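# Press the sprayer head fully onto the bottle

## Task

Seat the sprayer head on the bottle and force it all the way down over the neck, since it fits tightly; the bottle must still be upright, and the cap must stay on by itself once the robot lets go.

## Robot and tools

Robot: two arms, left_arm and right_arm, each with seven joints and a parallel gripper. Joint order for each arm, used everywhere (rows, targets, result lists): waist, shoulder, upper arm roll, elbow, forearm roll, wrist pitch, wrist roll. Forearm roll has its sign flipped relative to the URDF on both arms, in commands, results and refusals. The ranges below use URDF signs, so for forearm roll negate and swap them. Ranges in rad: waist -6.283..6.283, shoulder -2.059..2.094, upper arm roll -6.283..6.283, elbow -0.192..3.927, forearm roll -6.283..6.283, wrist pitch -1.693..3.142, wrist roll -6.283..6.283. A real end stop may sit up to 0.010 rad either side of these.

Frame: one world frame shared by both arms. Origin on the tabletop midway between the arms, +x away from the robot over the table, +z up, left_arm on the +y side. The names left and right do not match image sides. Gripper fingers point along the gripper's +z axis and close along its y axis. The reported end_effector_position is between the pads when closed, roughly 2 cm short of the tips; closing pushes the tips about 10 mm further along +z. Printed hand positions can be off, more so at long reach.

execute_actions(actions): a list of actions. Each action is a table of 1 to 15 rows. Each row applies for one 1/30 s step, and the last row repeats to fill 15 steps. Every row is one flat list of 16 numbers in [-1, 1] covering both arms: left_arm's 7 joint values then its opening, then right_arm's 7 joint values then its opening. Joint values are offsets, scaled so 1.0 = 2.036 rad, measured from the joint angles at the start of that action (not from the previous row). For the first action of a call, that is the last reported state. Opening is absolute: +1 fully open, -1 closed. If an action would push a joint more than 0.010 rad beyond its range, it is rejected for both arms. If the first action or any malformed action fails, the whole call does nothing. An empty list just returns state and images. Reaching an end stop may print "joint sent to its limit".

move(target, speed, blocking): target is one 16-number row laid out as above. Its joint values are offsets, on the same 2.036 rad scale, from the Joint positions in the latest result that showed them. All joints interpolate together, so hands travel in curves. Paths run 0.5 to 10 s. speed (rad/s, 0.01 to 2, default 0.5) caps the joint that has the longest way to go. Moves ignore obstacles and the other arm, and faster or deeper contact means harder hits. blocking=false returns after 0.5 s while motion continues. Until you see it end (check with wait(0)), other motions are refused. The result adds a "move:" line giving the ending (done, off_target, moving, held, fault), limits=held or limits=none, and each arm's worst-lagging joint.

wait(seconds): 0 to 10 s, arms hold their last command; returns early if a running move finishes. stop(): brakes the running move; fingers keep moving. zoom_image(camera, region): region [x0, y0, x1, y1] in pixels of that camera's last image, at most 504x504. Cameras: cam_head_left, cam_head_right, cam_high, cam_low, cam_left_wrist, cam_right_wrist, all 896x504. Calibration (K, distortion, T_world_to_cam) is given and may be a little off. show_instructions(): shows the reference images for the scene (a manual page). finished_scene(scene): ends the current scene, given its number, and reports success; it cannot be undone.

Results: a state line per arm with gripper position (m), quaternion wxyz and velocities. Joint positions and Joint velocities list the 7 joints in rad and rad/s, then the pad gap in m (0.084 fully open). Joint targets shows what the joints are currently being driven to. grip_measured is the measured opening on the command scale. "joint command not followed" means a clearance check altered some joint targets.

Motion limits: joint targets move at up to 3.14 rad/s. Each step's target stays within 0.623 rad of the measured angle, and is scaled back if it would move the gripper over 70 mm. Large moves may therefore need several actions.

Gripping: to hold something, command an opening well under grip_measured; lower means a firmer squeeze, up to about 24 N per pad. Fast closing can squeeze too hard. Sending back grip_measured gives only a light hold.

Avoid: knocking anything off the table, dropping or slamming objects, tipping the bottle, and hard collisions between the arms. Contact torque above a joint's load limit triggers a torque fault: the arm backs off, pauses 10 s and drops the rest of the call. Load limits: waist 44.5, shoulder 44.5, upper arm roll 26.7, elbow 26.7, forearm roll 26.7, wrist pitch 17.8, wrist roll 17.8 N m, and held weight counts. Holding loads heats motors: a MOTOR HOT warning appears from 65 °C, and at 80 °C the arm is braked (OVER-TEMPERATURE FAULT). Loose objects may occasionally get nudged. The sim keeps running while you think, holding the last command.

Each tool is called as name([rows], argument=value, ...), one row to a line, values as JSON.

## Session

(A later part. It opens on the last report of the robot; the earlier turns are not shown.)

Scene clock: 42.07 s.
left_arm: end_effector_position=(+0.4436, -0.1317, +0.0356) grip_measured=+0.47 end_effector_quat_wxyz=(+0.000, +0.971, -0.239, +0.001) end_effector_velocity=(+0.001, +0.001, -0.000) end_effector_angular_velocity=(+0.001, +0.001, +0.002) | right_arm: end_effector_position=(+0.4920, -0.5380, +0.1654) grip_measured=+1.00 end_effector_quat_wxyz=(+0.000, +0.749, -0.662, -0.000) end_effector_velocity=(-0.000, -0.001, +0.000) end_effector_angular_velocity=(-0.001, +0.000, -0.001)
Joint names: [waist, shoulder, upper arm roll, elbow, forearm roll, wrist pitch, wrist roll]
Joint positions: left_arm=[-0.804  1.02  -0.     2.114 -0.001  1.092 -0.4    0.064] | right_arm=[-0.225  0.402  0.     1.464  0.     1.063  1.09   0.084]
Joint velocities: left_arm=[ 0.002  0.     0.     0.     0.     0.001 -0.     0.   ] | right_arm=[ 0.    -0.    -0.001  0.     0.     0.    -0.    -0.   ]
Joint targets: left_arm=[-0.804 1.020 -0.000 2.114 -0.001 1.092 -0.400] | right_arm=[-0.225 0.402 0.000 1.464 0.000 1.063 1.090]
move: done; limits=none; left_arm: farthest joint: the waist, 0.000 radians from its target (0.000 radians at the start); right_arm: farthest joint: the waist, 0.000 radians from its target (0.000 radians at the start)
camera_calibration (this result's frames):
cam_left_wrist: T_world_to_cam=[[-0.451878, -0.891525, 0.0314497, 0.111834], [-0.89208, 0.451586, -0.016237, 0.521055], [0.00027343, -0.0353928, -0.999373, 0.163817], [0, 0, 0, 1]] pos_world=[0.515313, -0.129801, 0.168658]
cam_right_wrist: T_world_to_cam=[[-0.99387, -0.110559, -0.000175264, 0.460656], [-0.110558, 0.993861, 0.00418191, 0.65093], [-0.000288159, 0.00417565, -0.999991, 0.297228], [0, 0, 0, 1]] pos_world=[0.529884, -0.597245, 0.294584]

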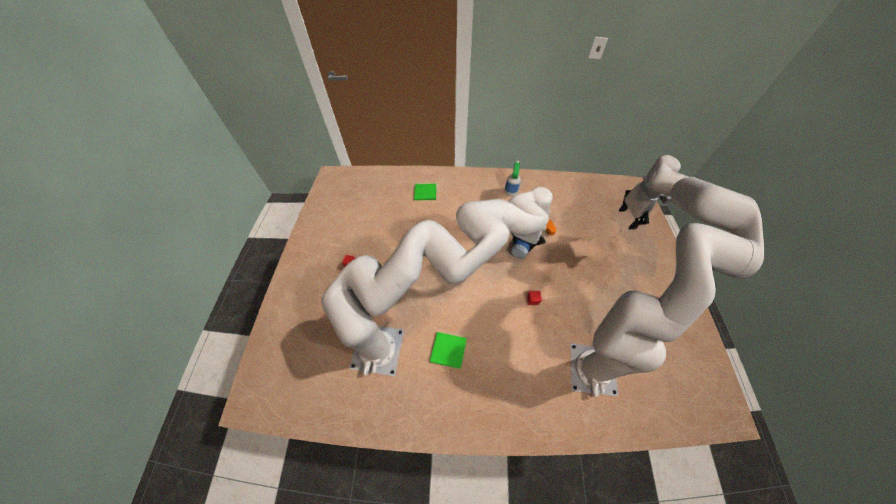

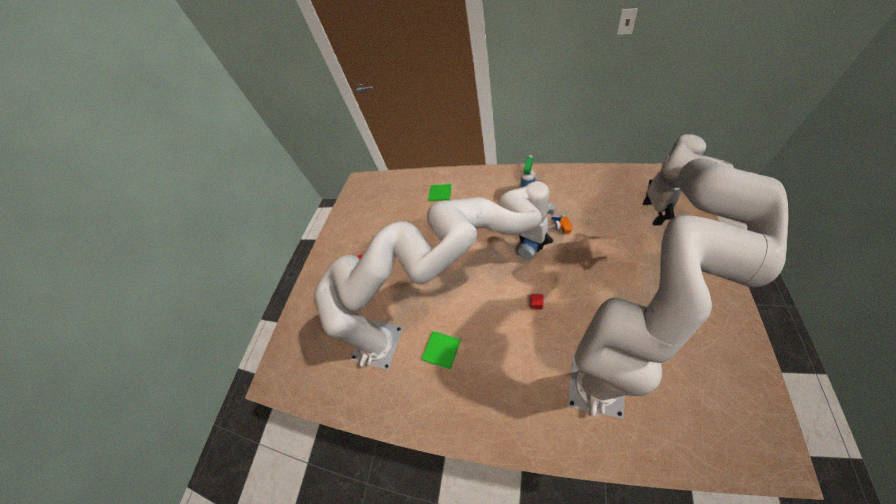

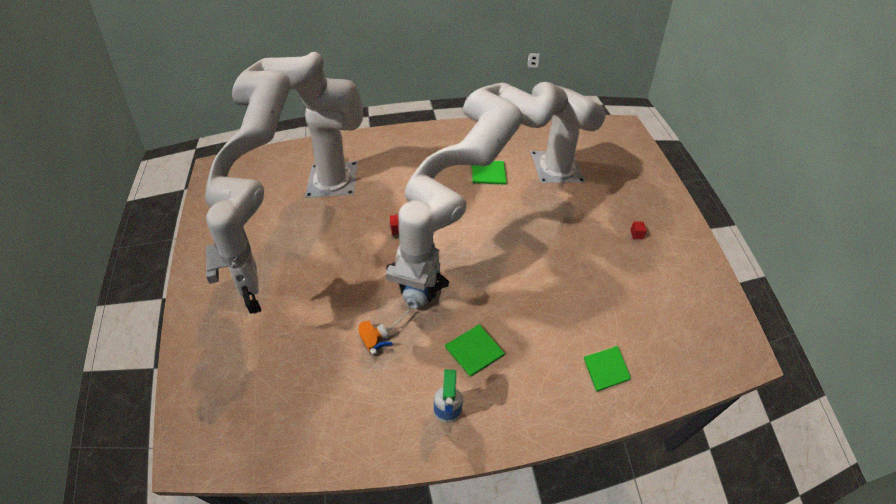

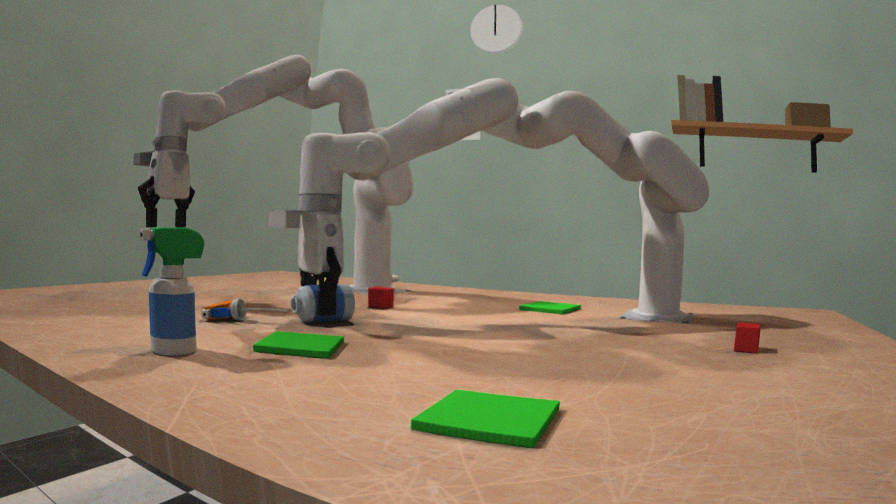

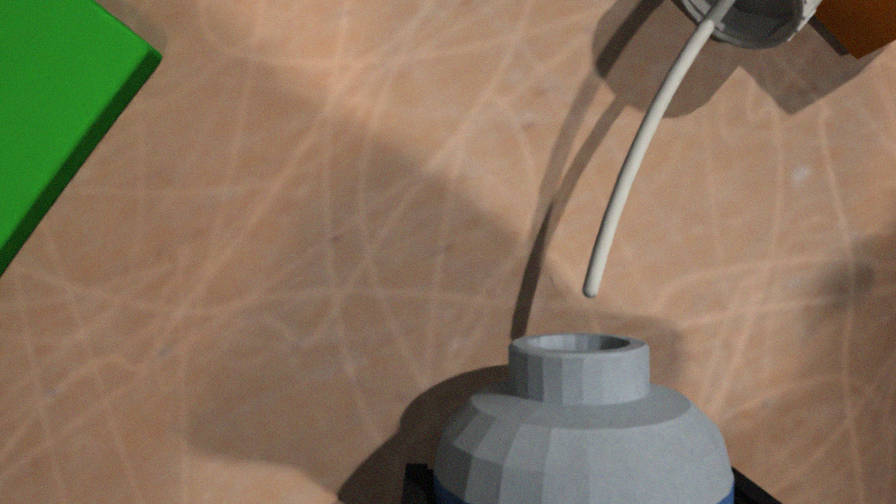

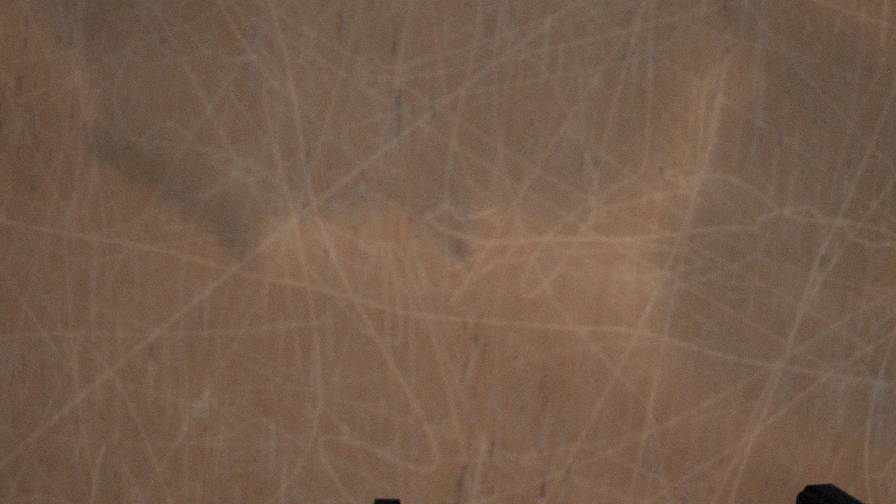

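move(target=[0,-0.3,0,0,0,0,0,-0.3,0,0,0,0,0,0,0,1])

move(target=[0.027,0,0,-0.3,-1,0,-0.9,-0.3,0,0,0,0,0,0,0,1], speed=0.9)

move(target=[0,0.1116,0,-0.3453,-0.5425,0.1547,-0.4465,-0.3,0.29,0,0,0,0,0,0.144,1], speed=0.6)

Scene clock: 44.60 s.
left_arm: end_effector_position=(+0.4483, -0.1374, +0.4746) grip_measured=+0.47 end_effector_quat_wxyz=(+0.179, +0.926, -0.228, +0.242) end_effector_velocity=(-0.000, +0.000, +0.001) end_effector_angular_velocity=(+0.000, -0.001, -0.000) | right_arm: end_effector_position=(+0.4920, -0.5380, +0.1654) grip_measured=+1.00 end_effector_quat_wxyz=(+0.000, +0.749, -0.662, -0.000) end_effector_velocity=(+0.000, +0.000, +0.000) end_effector_angular_velocity=(-0.000, -0.001, +0.000)
Joint names: [waist, shoulder, upper arm roll, elbow, forearm roll, wrist pitch, wrist roll]
Joint positions: left_arm=[-0.804  0.41  -0.     2.113 -0.001  1.092 -0.4    0.064] | right_arm=[-0.225  0.402  0.     1.464  0.     1.063  1.09   0.084]
Joint velocities: left_arm=[-0.    -0.002 -0.    -0.001 -0.     0.001  0.     0.   ] | right_arm=[-0.    -0.     0.001  0.     0.    -0.     0.    -0.   ]
Joint targets: left_arm=[-0.804 0.409 -0.000 2.114 -0.001 1.092 -0.400] | right_arm=[-0.225 0.402 0.000 1.464 0.000 1.063 1.090]
move: done; limits=none; left_arm: farthest joint: the shoulder, 0.001 radians from its target (0.611 radians at the start); right_arm: farthest joint: the waist, 0.000 radians from its target (0.000 radians at the start)
camera_calibration (this result's frames):
cam_left_wrist: T_world_to_cam=[[-0.509284, -0.821926, 0.255085, 0.02421], [-0.781009, 0.316921, -0.538132, 0.714402], [0.361463, -0.473286, -0.803334, 0.287194], [0, 0, 0, 1]] pos_world=[0.466475, -0.0705858, 0.60898]
cam_right_wrist: T_world_to_cam=[[-0.99387, -0.110559, -0.000175342, 0.460656], [-0.110558, 0.993861, 0.00418186, 0.65093], [-0.000288075, 0.00417561, -0.999991, 0.297228], [0, 0, 0, 1]] pos_world=[0.529884, -0.597246, 0.294584]

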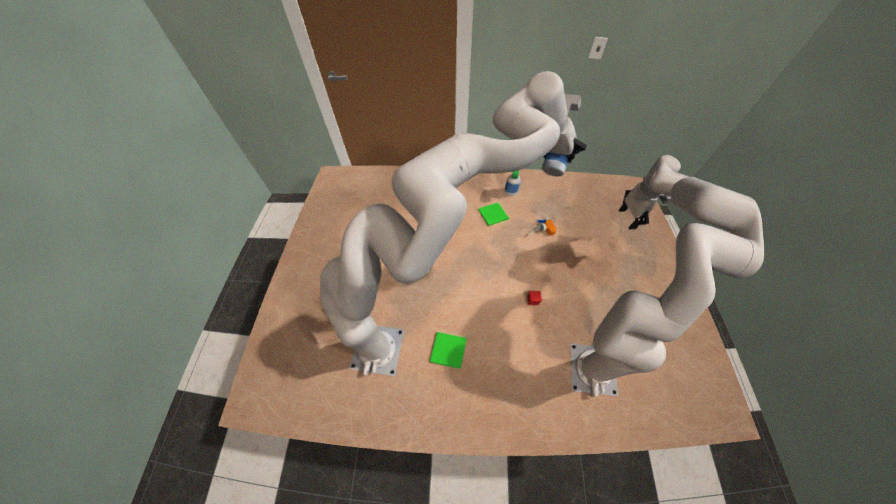

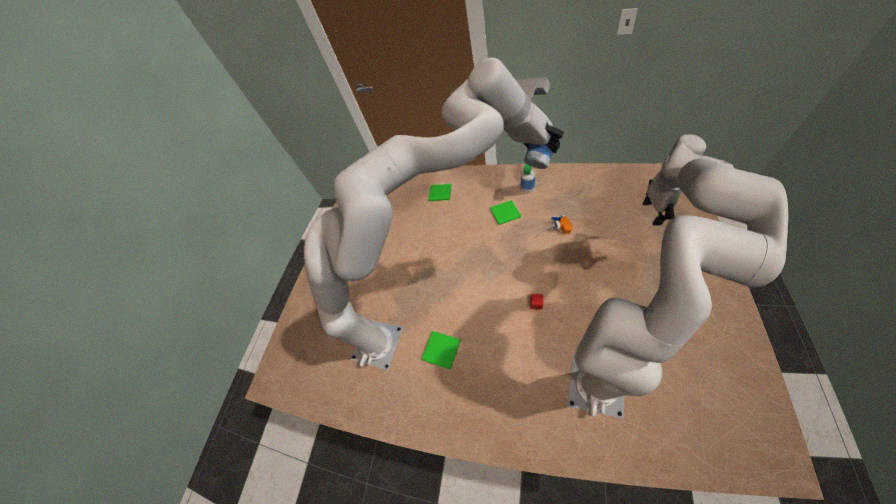

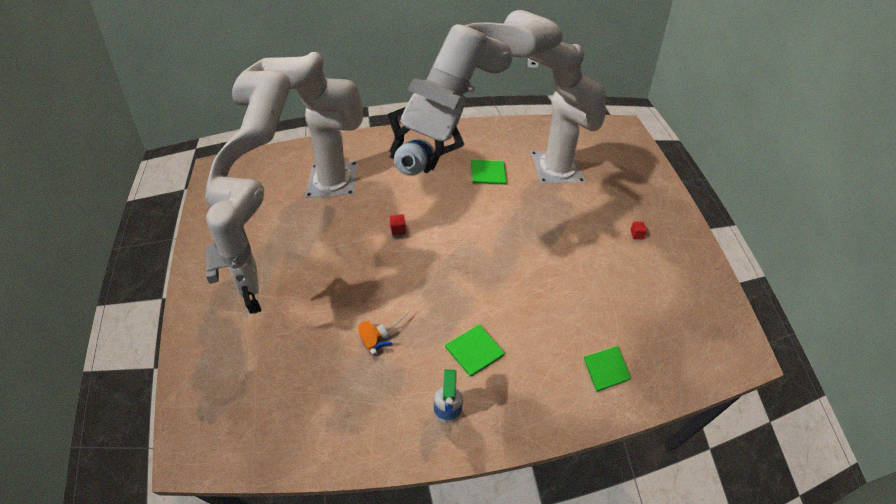

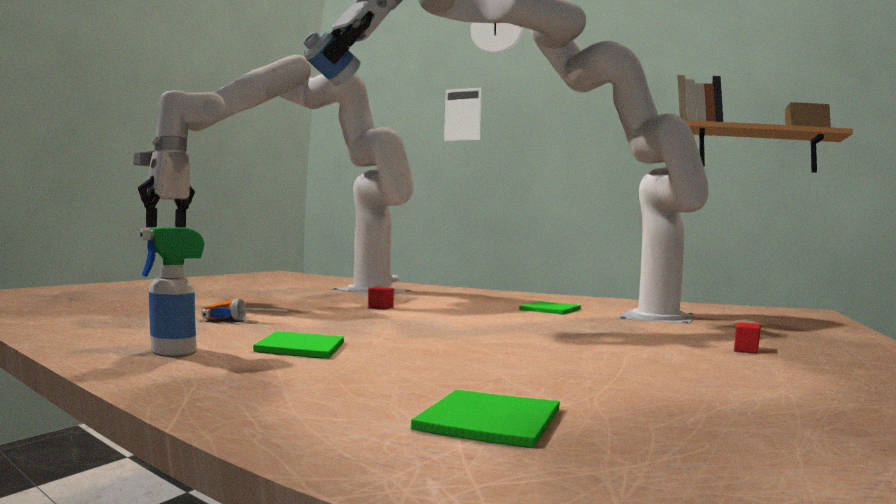

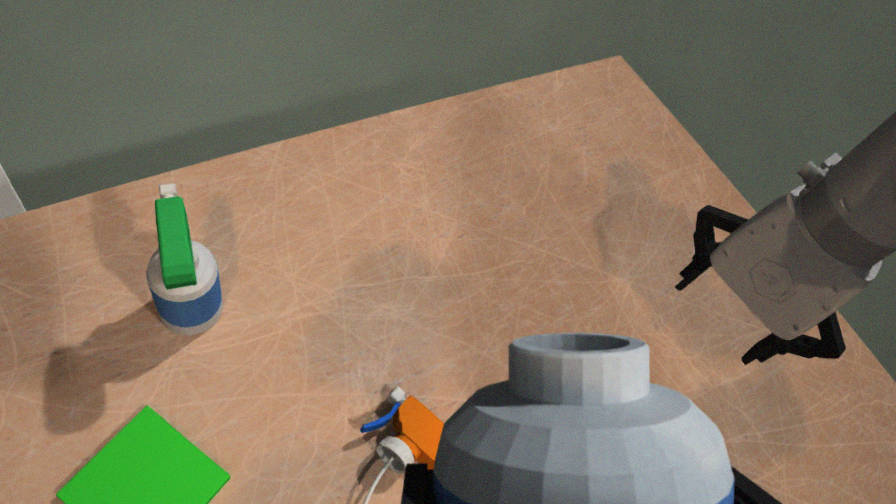

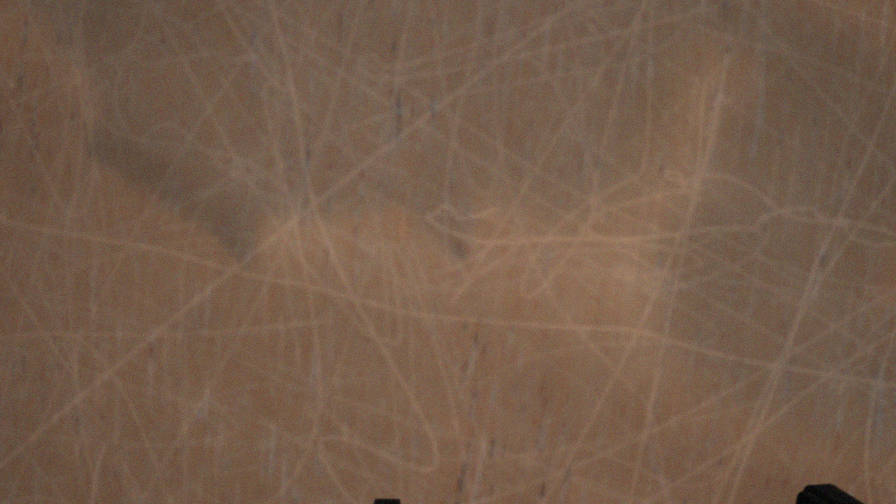

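Scene clock: 47.60 s.
left_arm: end_effector_position=(+0.6047, -0.0025, +0.4170) grip_measured=+0.47 end_effector_quat_wxyz=(-0.031, +0.654, +0.040, +0.755) end_effector_velocity=(+0.000, -0.000, -0.001) end_effector_angular_velocity=(+0.001, -0.000, -0.001) | right_arm: end_effector_position=(+0.4920, -0.5380, +0.1654) grip_measured=+1.00 end_effector_quat_wxyz=(+0.000, +0.749, -0.662, -0.000) end_effector_velocity=(-0.000, -0.001, -0.000) end_effector_angular_velocity=(-0.001, +0.000, -0.002)
Joint names: [waist, shoulder, upper arm roll, elbow, forearm roll, wrist pitch, wrist roll]
Joint positions: left_arm=[-0.749  0.41  -0.     1.503 -2.037  1.092 -2.232  0.064] | right_arm=[-0.225  0.402  0.     1.464  0.     1.063  1.09   0.084]
Joint velocities: left_arm=[ 0.     0.001 -0.    -0.001 -0.002 -0.    -0.001  0.   ] | right_arm=[-0.    -0.    -0.002 -0.     0.    -0.    -0.    -0.   ]
Joint targets: left_arm=[-0.749 0.410 -0.000 1.503 -2.037 1.092 -2.232] | right_arm=[-0.225 0.402 0.000 1.464 0.000 1.063 1.090]
move: done; limits=none; left_arm: farthest joint: the elbow, 0.001 radians from its target (0.611 radians at the start); right_arm: farthest joint: the waist, 0.000 radians from its target (0.000 radians at the start)
camera_calibration (this result's frames):
cam_left_wrist: T_world_to_cam=[[0.0666475, -0.997374, 0.0283377, -0.0246778], [0.159357, -0.0173962, -0.987068, 0.380445], [0.984969, 0.0703014, 0.157779, -0.528196], [0, 0, 0, 1]] pos_world=[0.461275, 0.0191383, 0.459562]
cam_right_wrist: T_world_to_cam=[[-0.99387, -0.110558, -0.000175297, 0.460656], [-0.110558, 0.993861, 0.00418205, 0.65093], [-0.00028814, 0.00417579, -0.999991, 0.297228], [0, 0, 0, 1]] pos_world=[0.529884, -0.597245, 0.294584]

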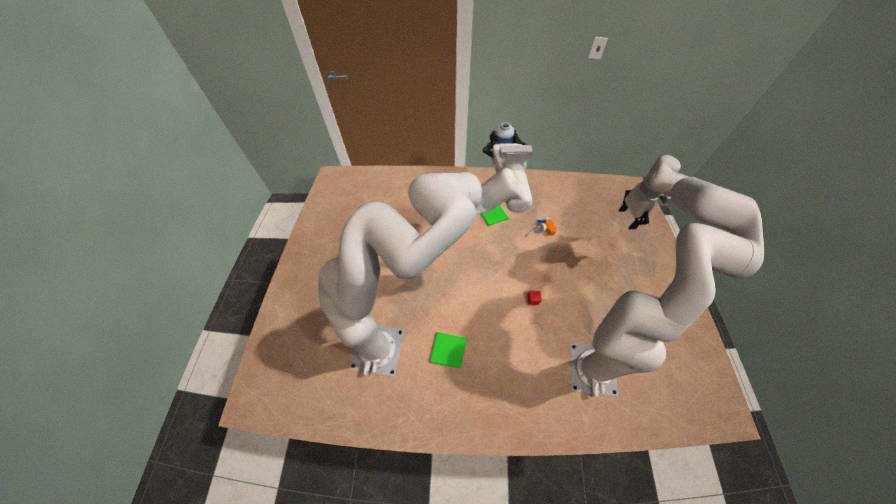

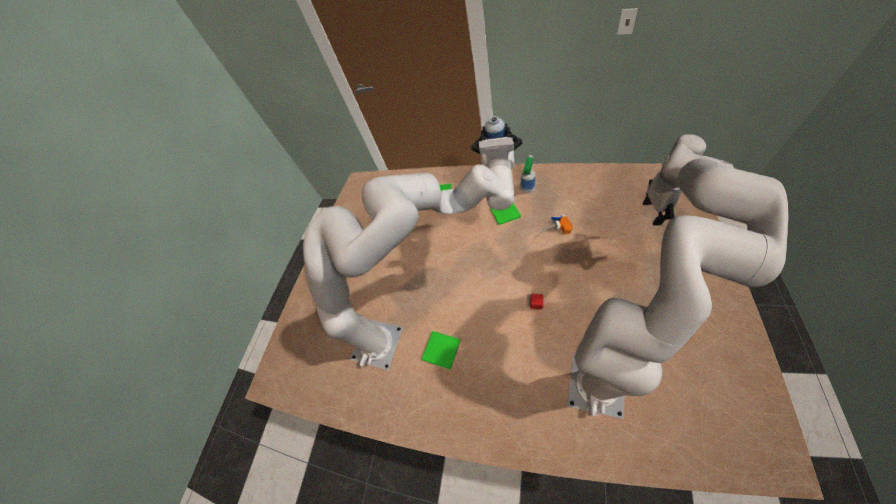

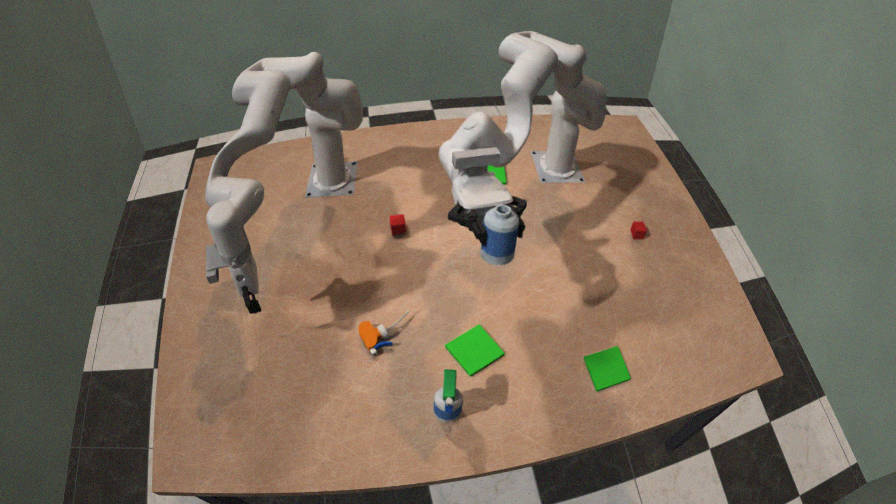

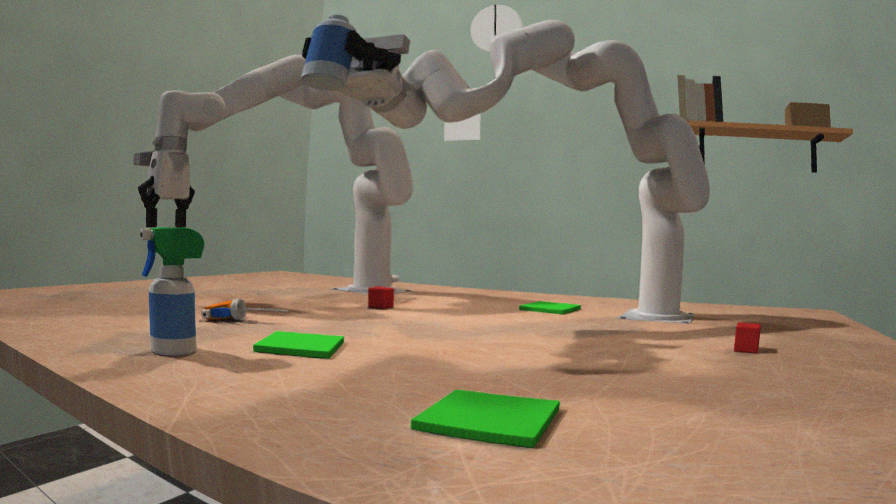

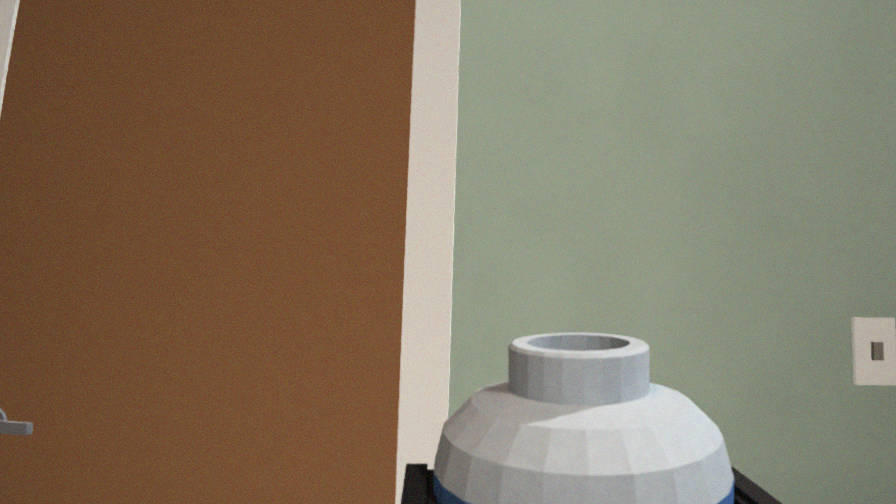

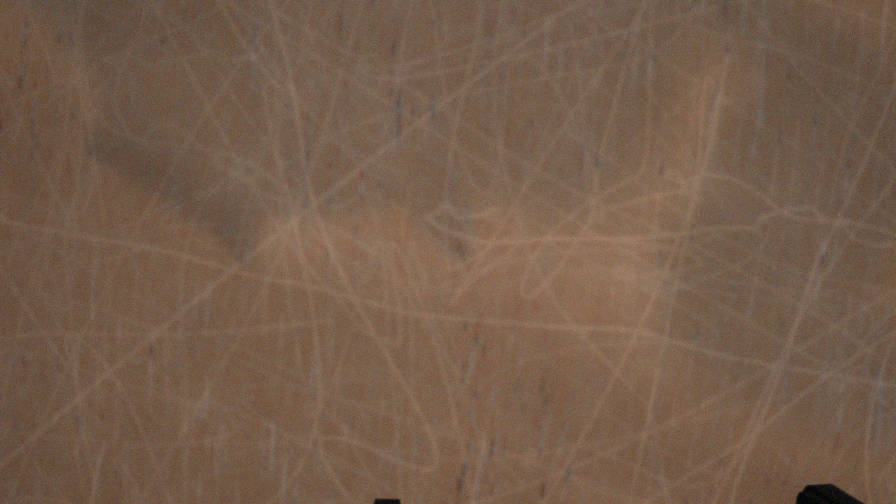

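Scene clock: 50.07 s.
left_arm: end_effector_position=(+0.4092, -0.0382, +0.0701) grip_measured=+0.47 end_effector_quat_wxyz=(+0.283, +0.648, -0.284, +0.648) end_effector_velocity=(-0.001, +0.001, -0.003) end_effector_angular_velocity=(+0.003, +0.005, -0.001) | right_arm: end_effector_position=(+0.5131, -0.2041, +0.1654) grip_measured=+1.00 end_effector_quat_wxyz=(+0.000, +0.839, -0.544, -0.000) end_effector_velocity=(-0.001, +0.004, +0.000) end_effector_angular_velocity=(+0.001, +0.000, +0.005)
Joint names: [waist, shoulder, upper arm roll, elbow, forearm roll, wrist pitch, wrist roll]
Joint positions: left_arm=[-0.749  0.637 -0.     0.8   -3.141  1.407 -3.14   0.064] | right_arm=[ 0.365  0.402 -0.     1.464  0.     1.063  1.383  0.084]
Joint velocities: left_arm=[ 0.001  0.002 -0.    -0.003 -0.002 -0.    -0.002  0.   ] | right_arm=[ 0.003  0.     0.003  0.    -0.    -0.     0.001 -0.   ]
Joint targets: left_arm=[-0.749 0.637 -0.000 0.800 -3.141 1.407 -3.141] | right_arm=[0.365 0.402 0.000 1.464 0.000 1.063 1.383]
move: done; limits=none; left_arm: farthest joint: the shoulder, 0.001 radians from its target (0.227 radians at the start); right_arm: farthest joint: the waist, 0.001 radians from its target (0.591 radians at the start)
camera_calibration (this result's frames):
cam_left_wrist: T_world_to_cam=[[-0.755964, -0.654497, 0.0123323, 0.313388], [0.000635145, -0.0195724, -0.999808, 0.134354], [0.654613, -0.755811, 0.0152117, -0.164803], [0, 0, 0, 1]] pos_world=[0.344707, 0.0831819, 0.132971]
cam_right_wrist: T_world_to_cam=[[-0.91814, -0.396256, -0.000110202, 0.42138], [-0.396253, 0.918133, 0.00391105, 0.452566], [-0.0014486, 0.00363456, -0.999992, 0.296325], [0, 0, 0, 1]] pos_world=[0.566646, -0.249619, 0.294599]

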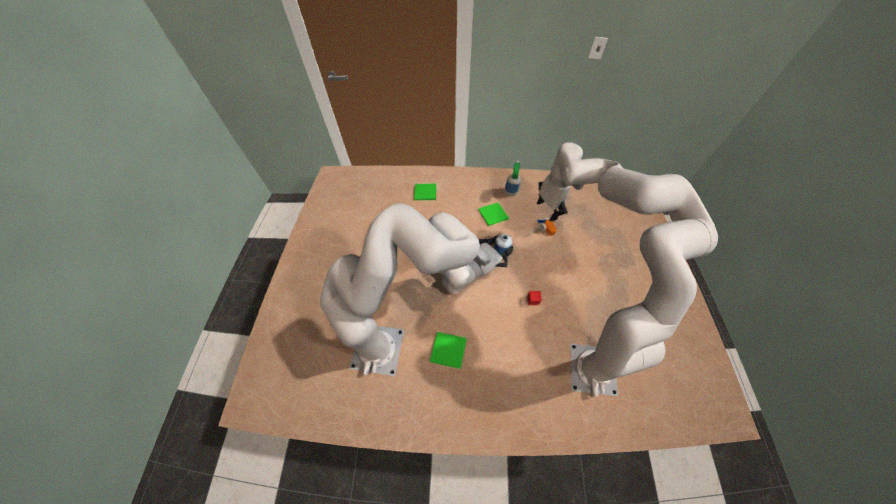

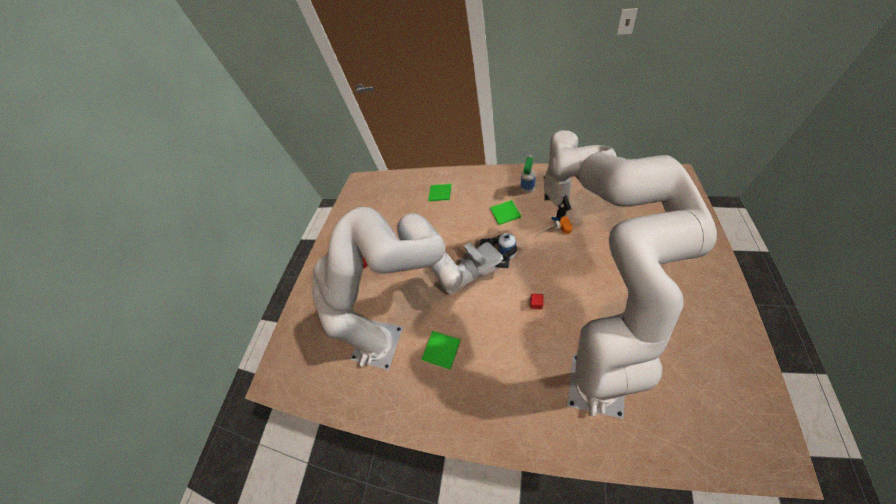

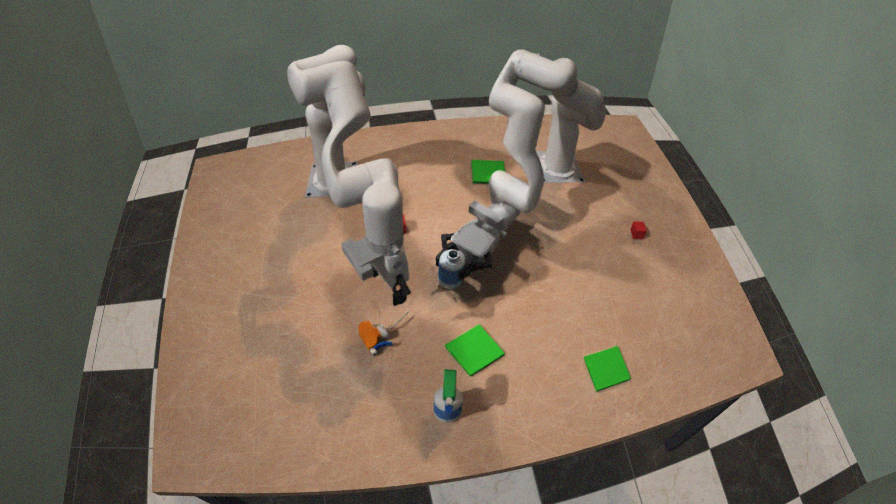

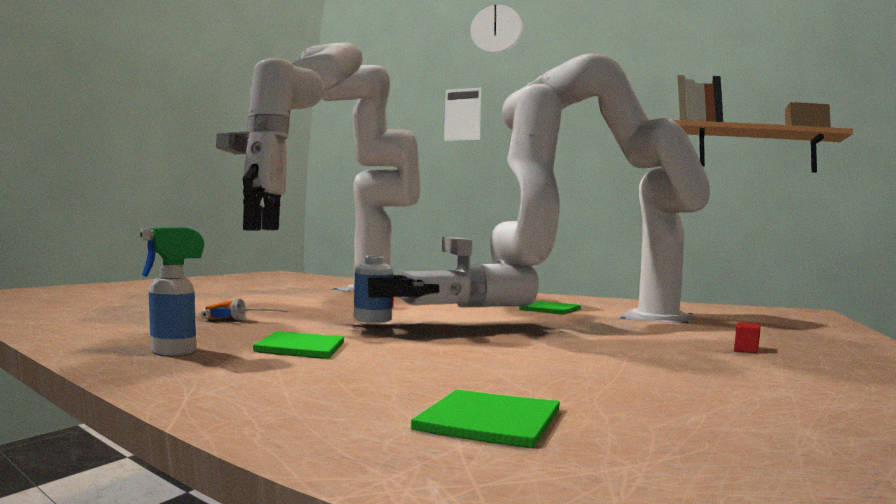

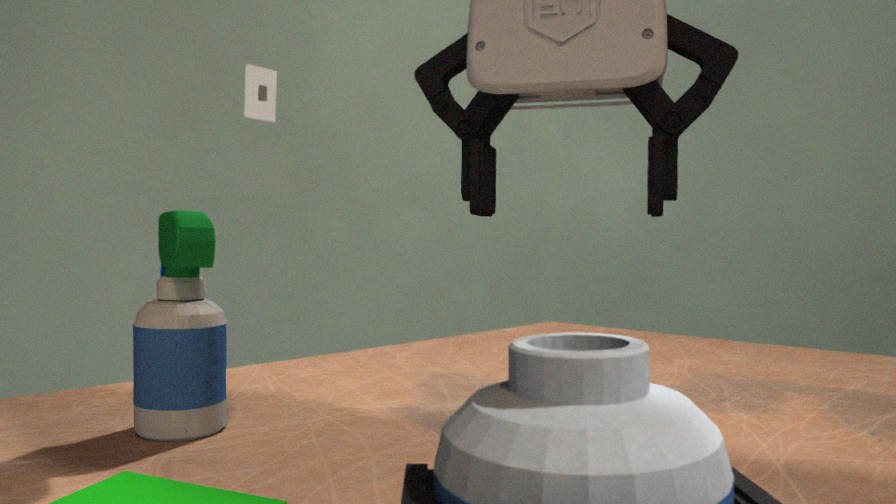

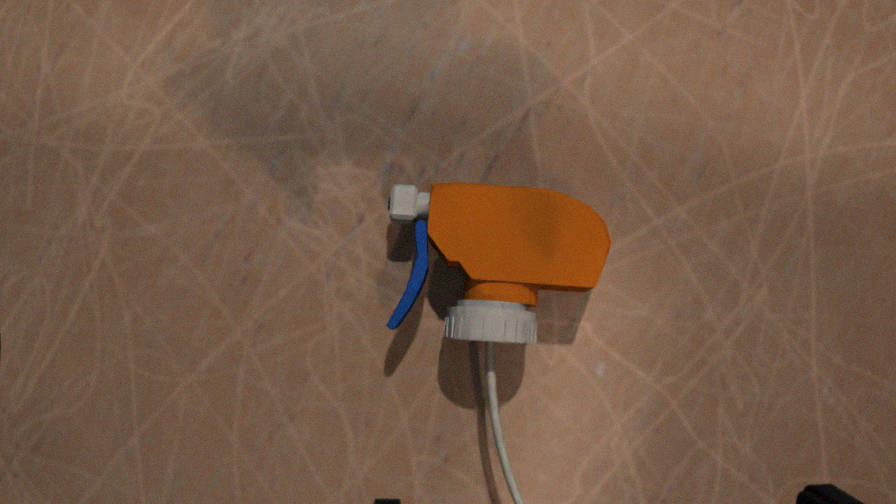

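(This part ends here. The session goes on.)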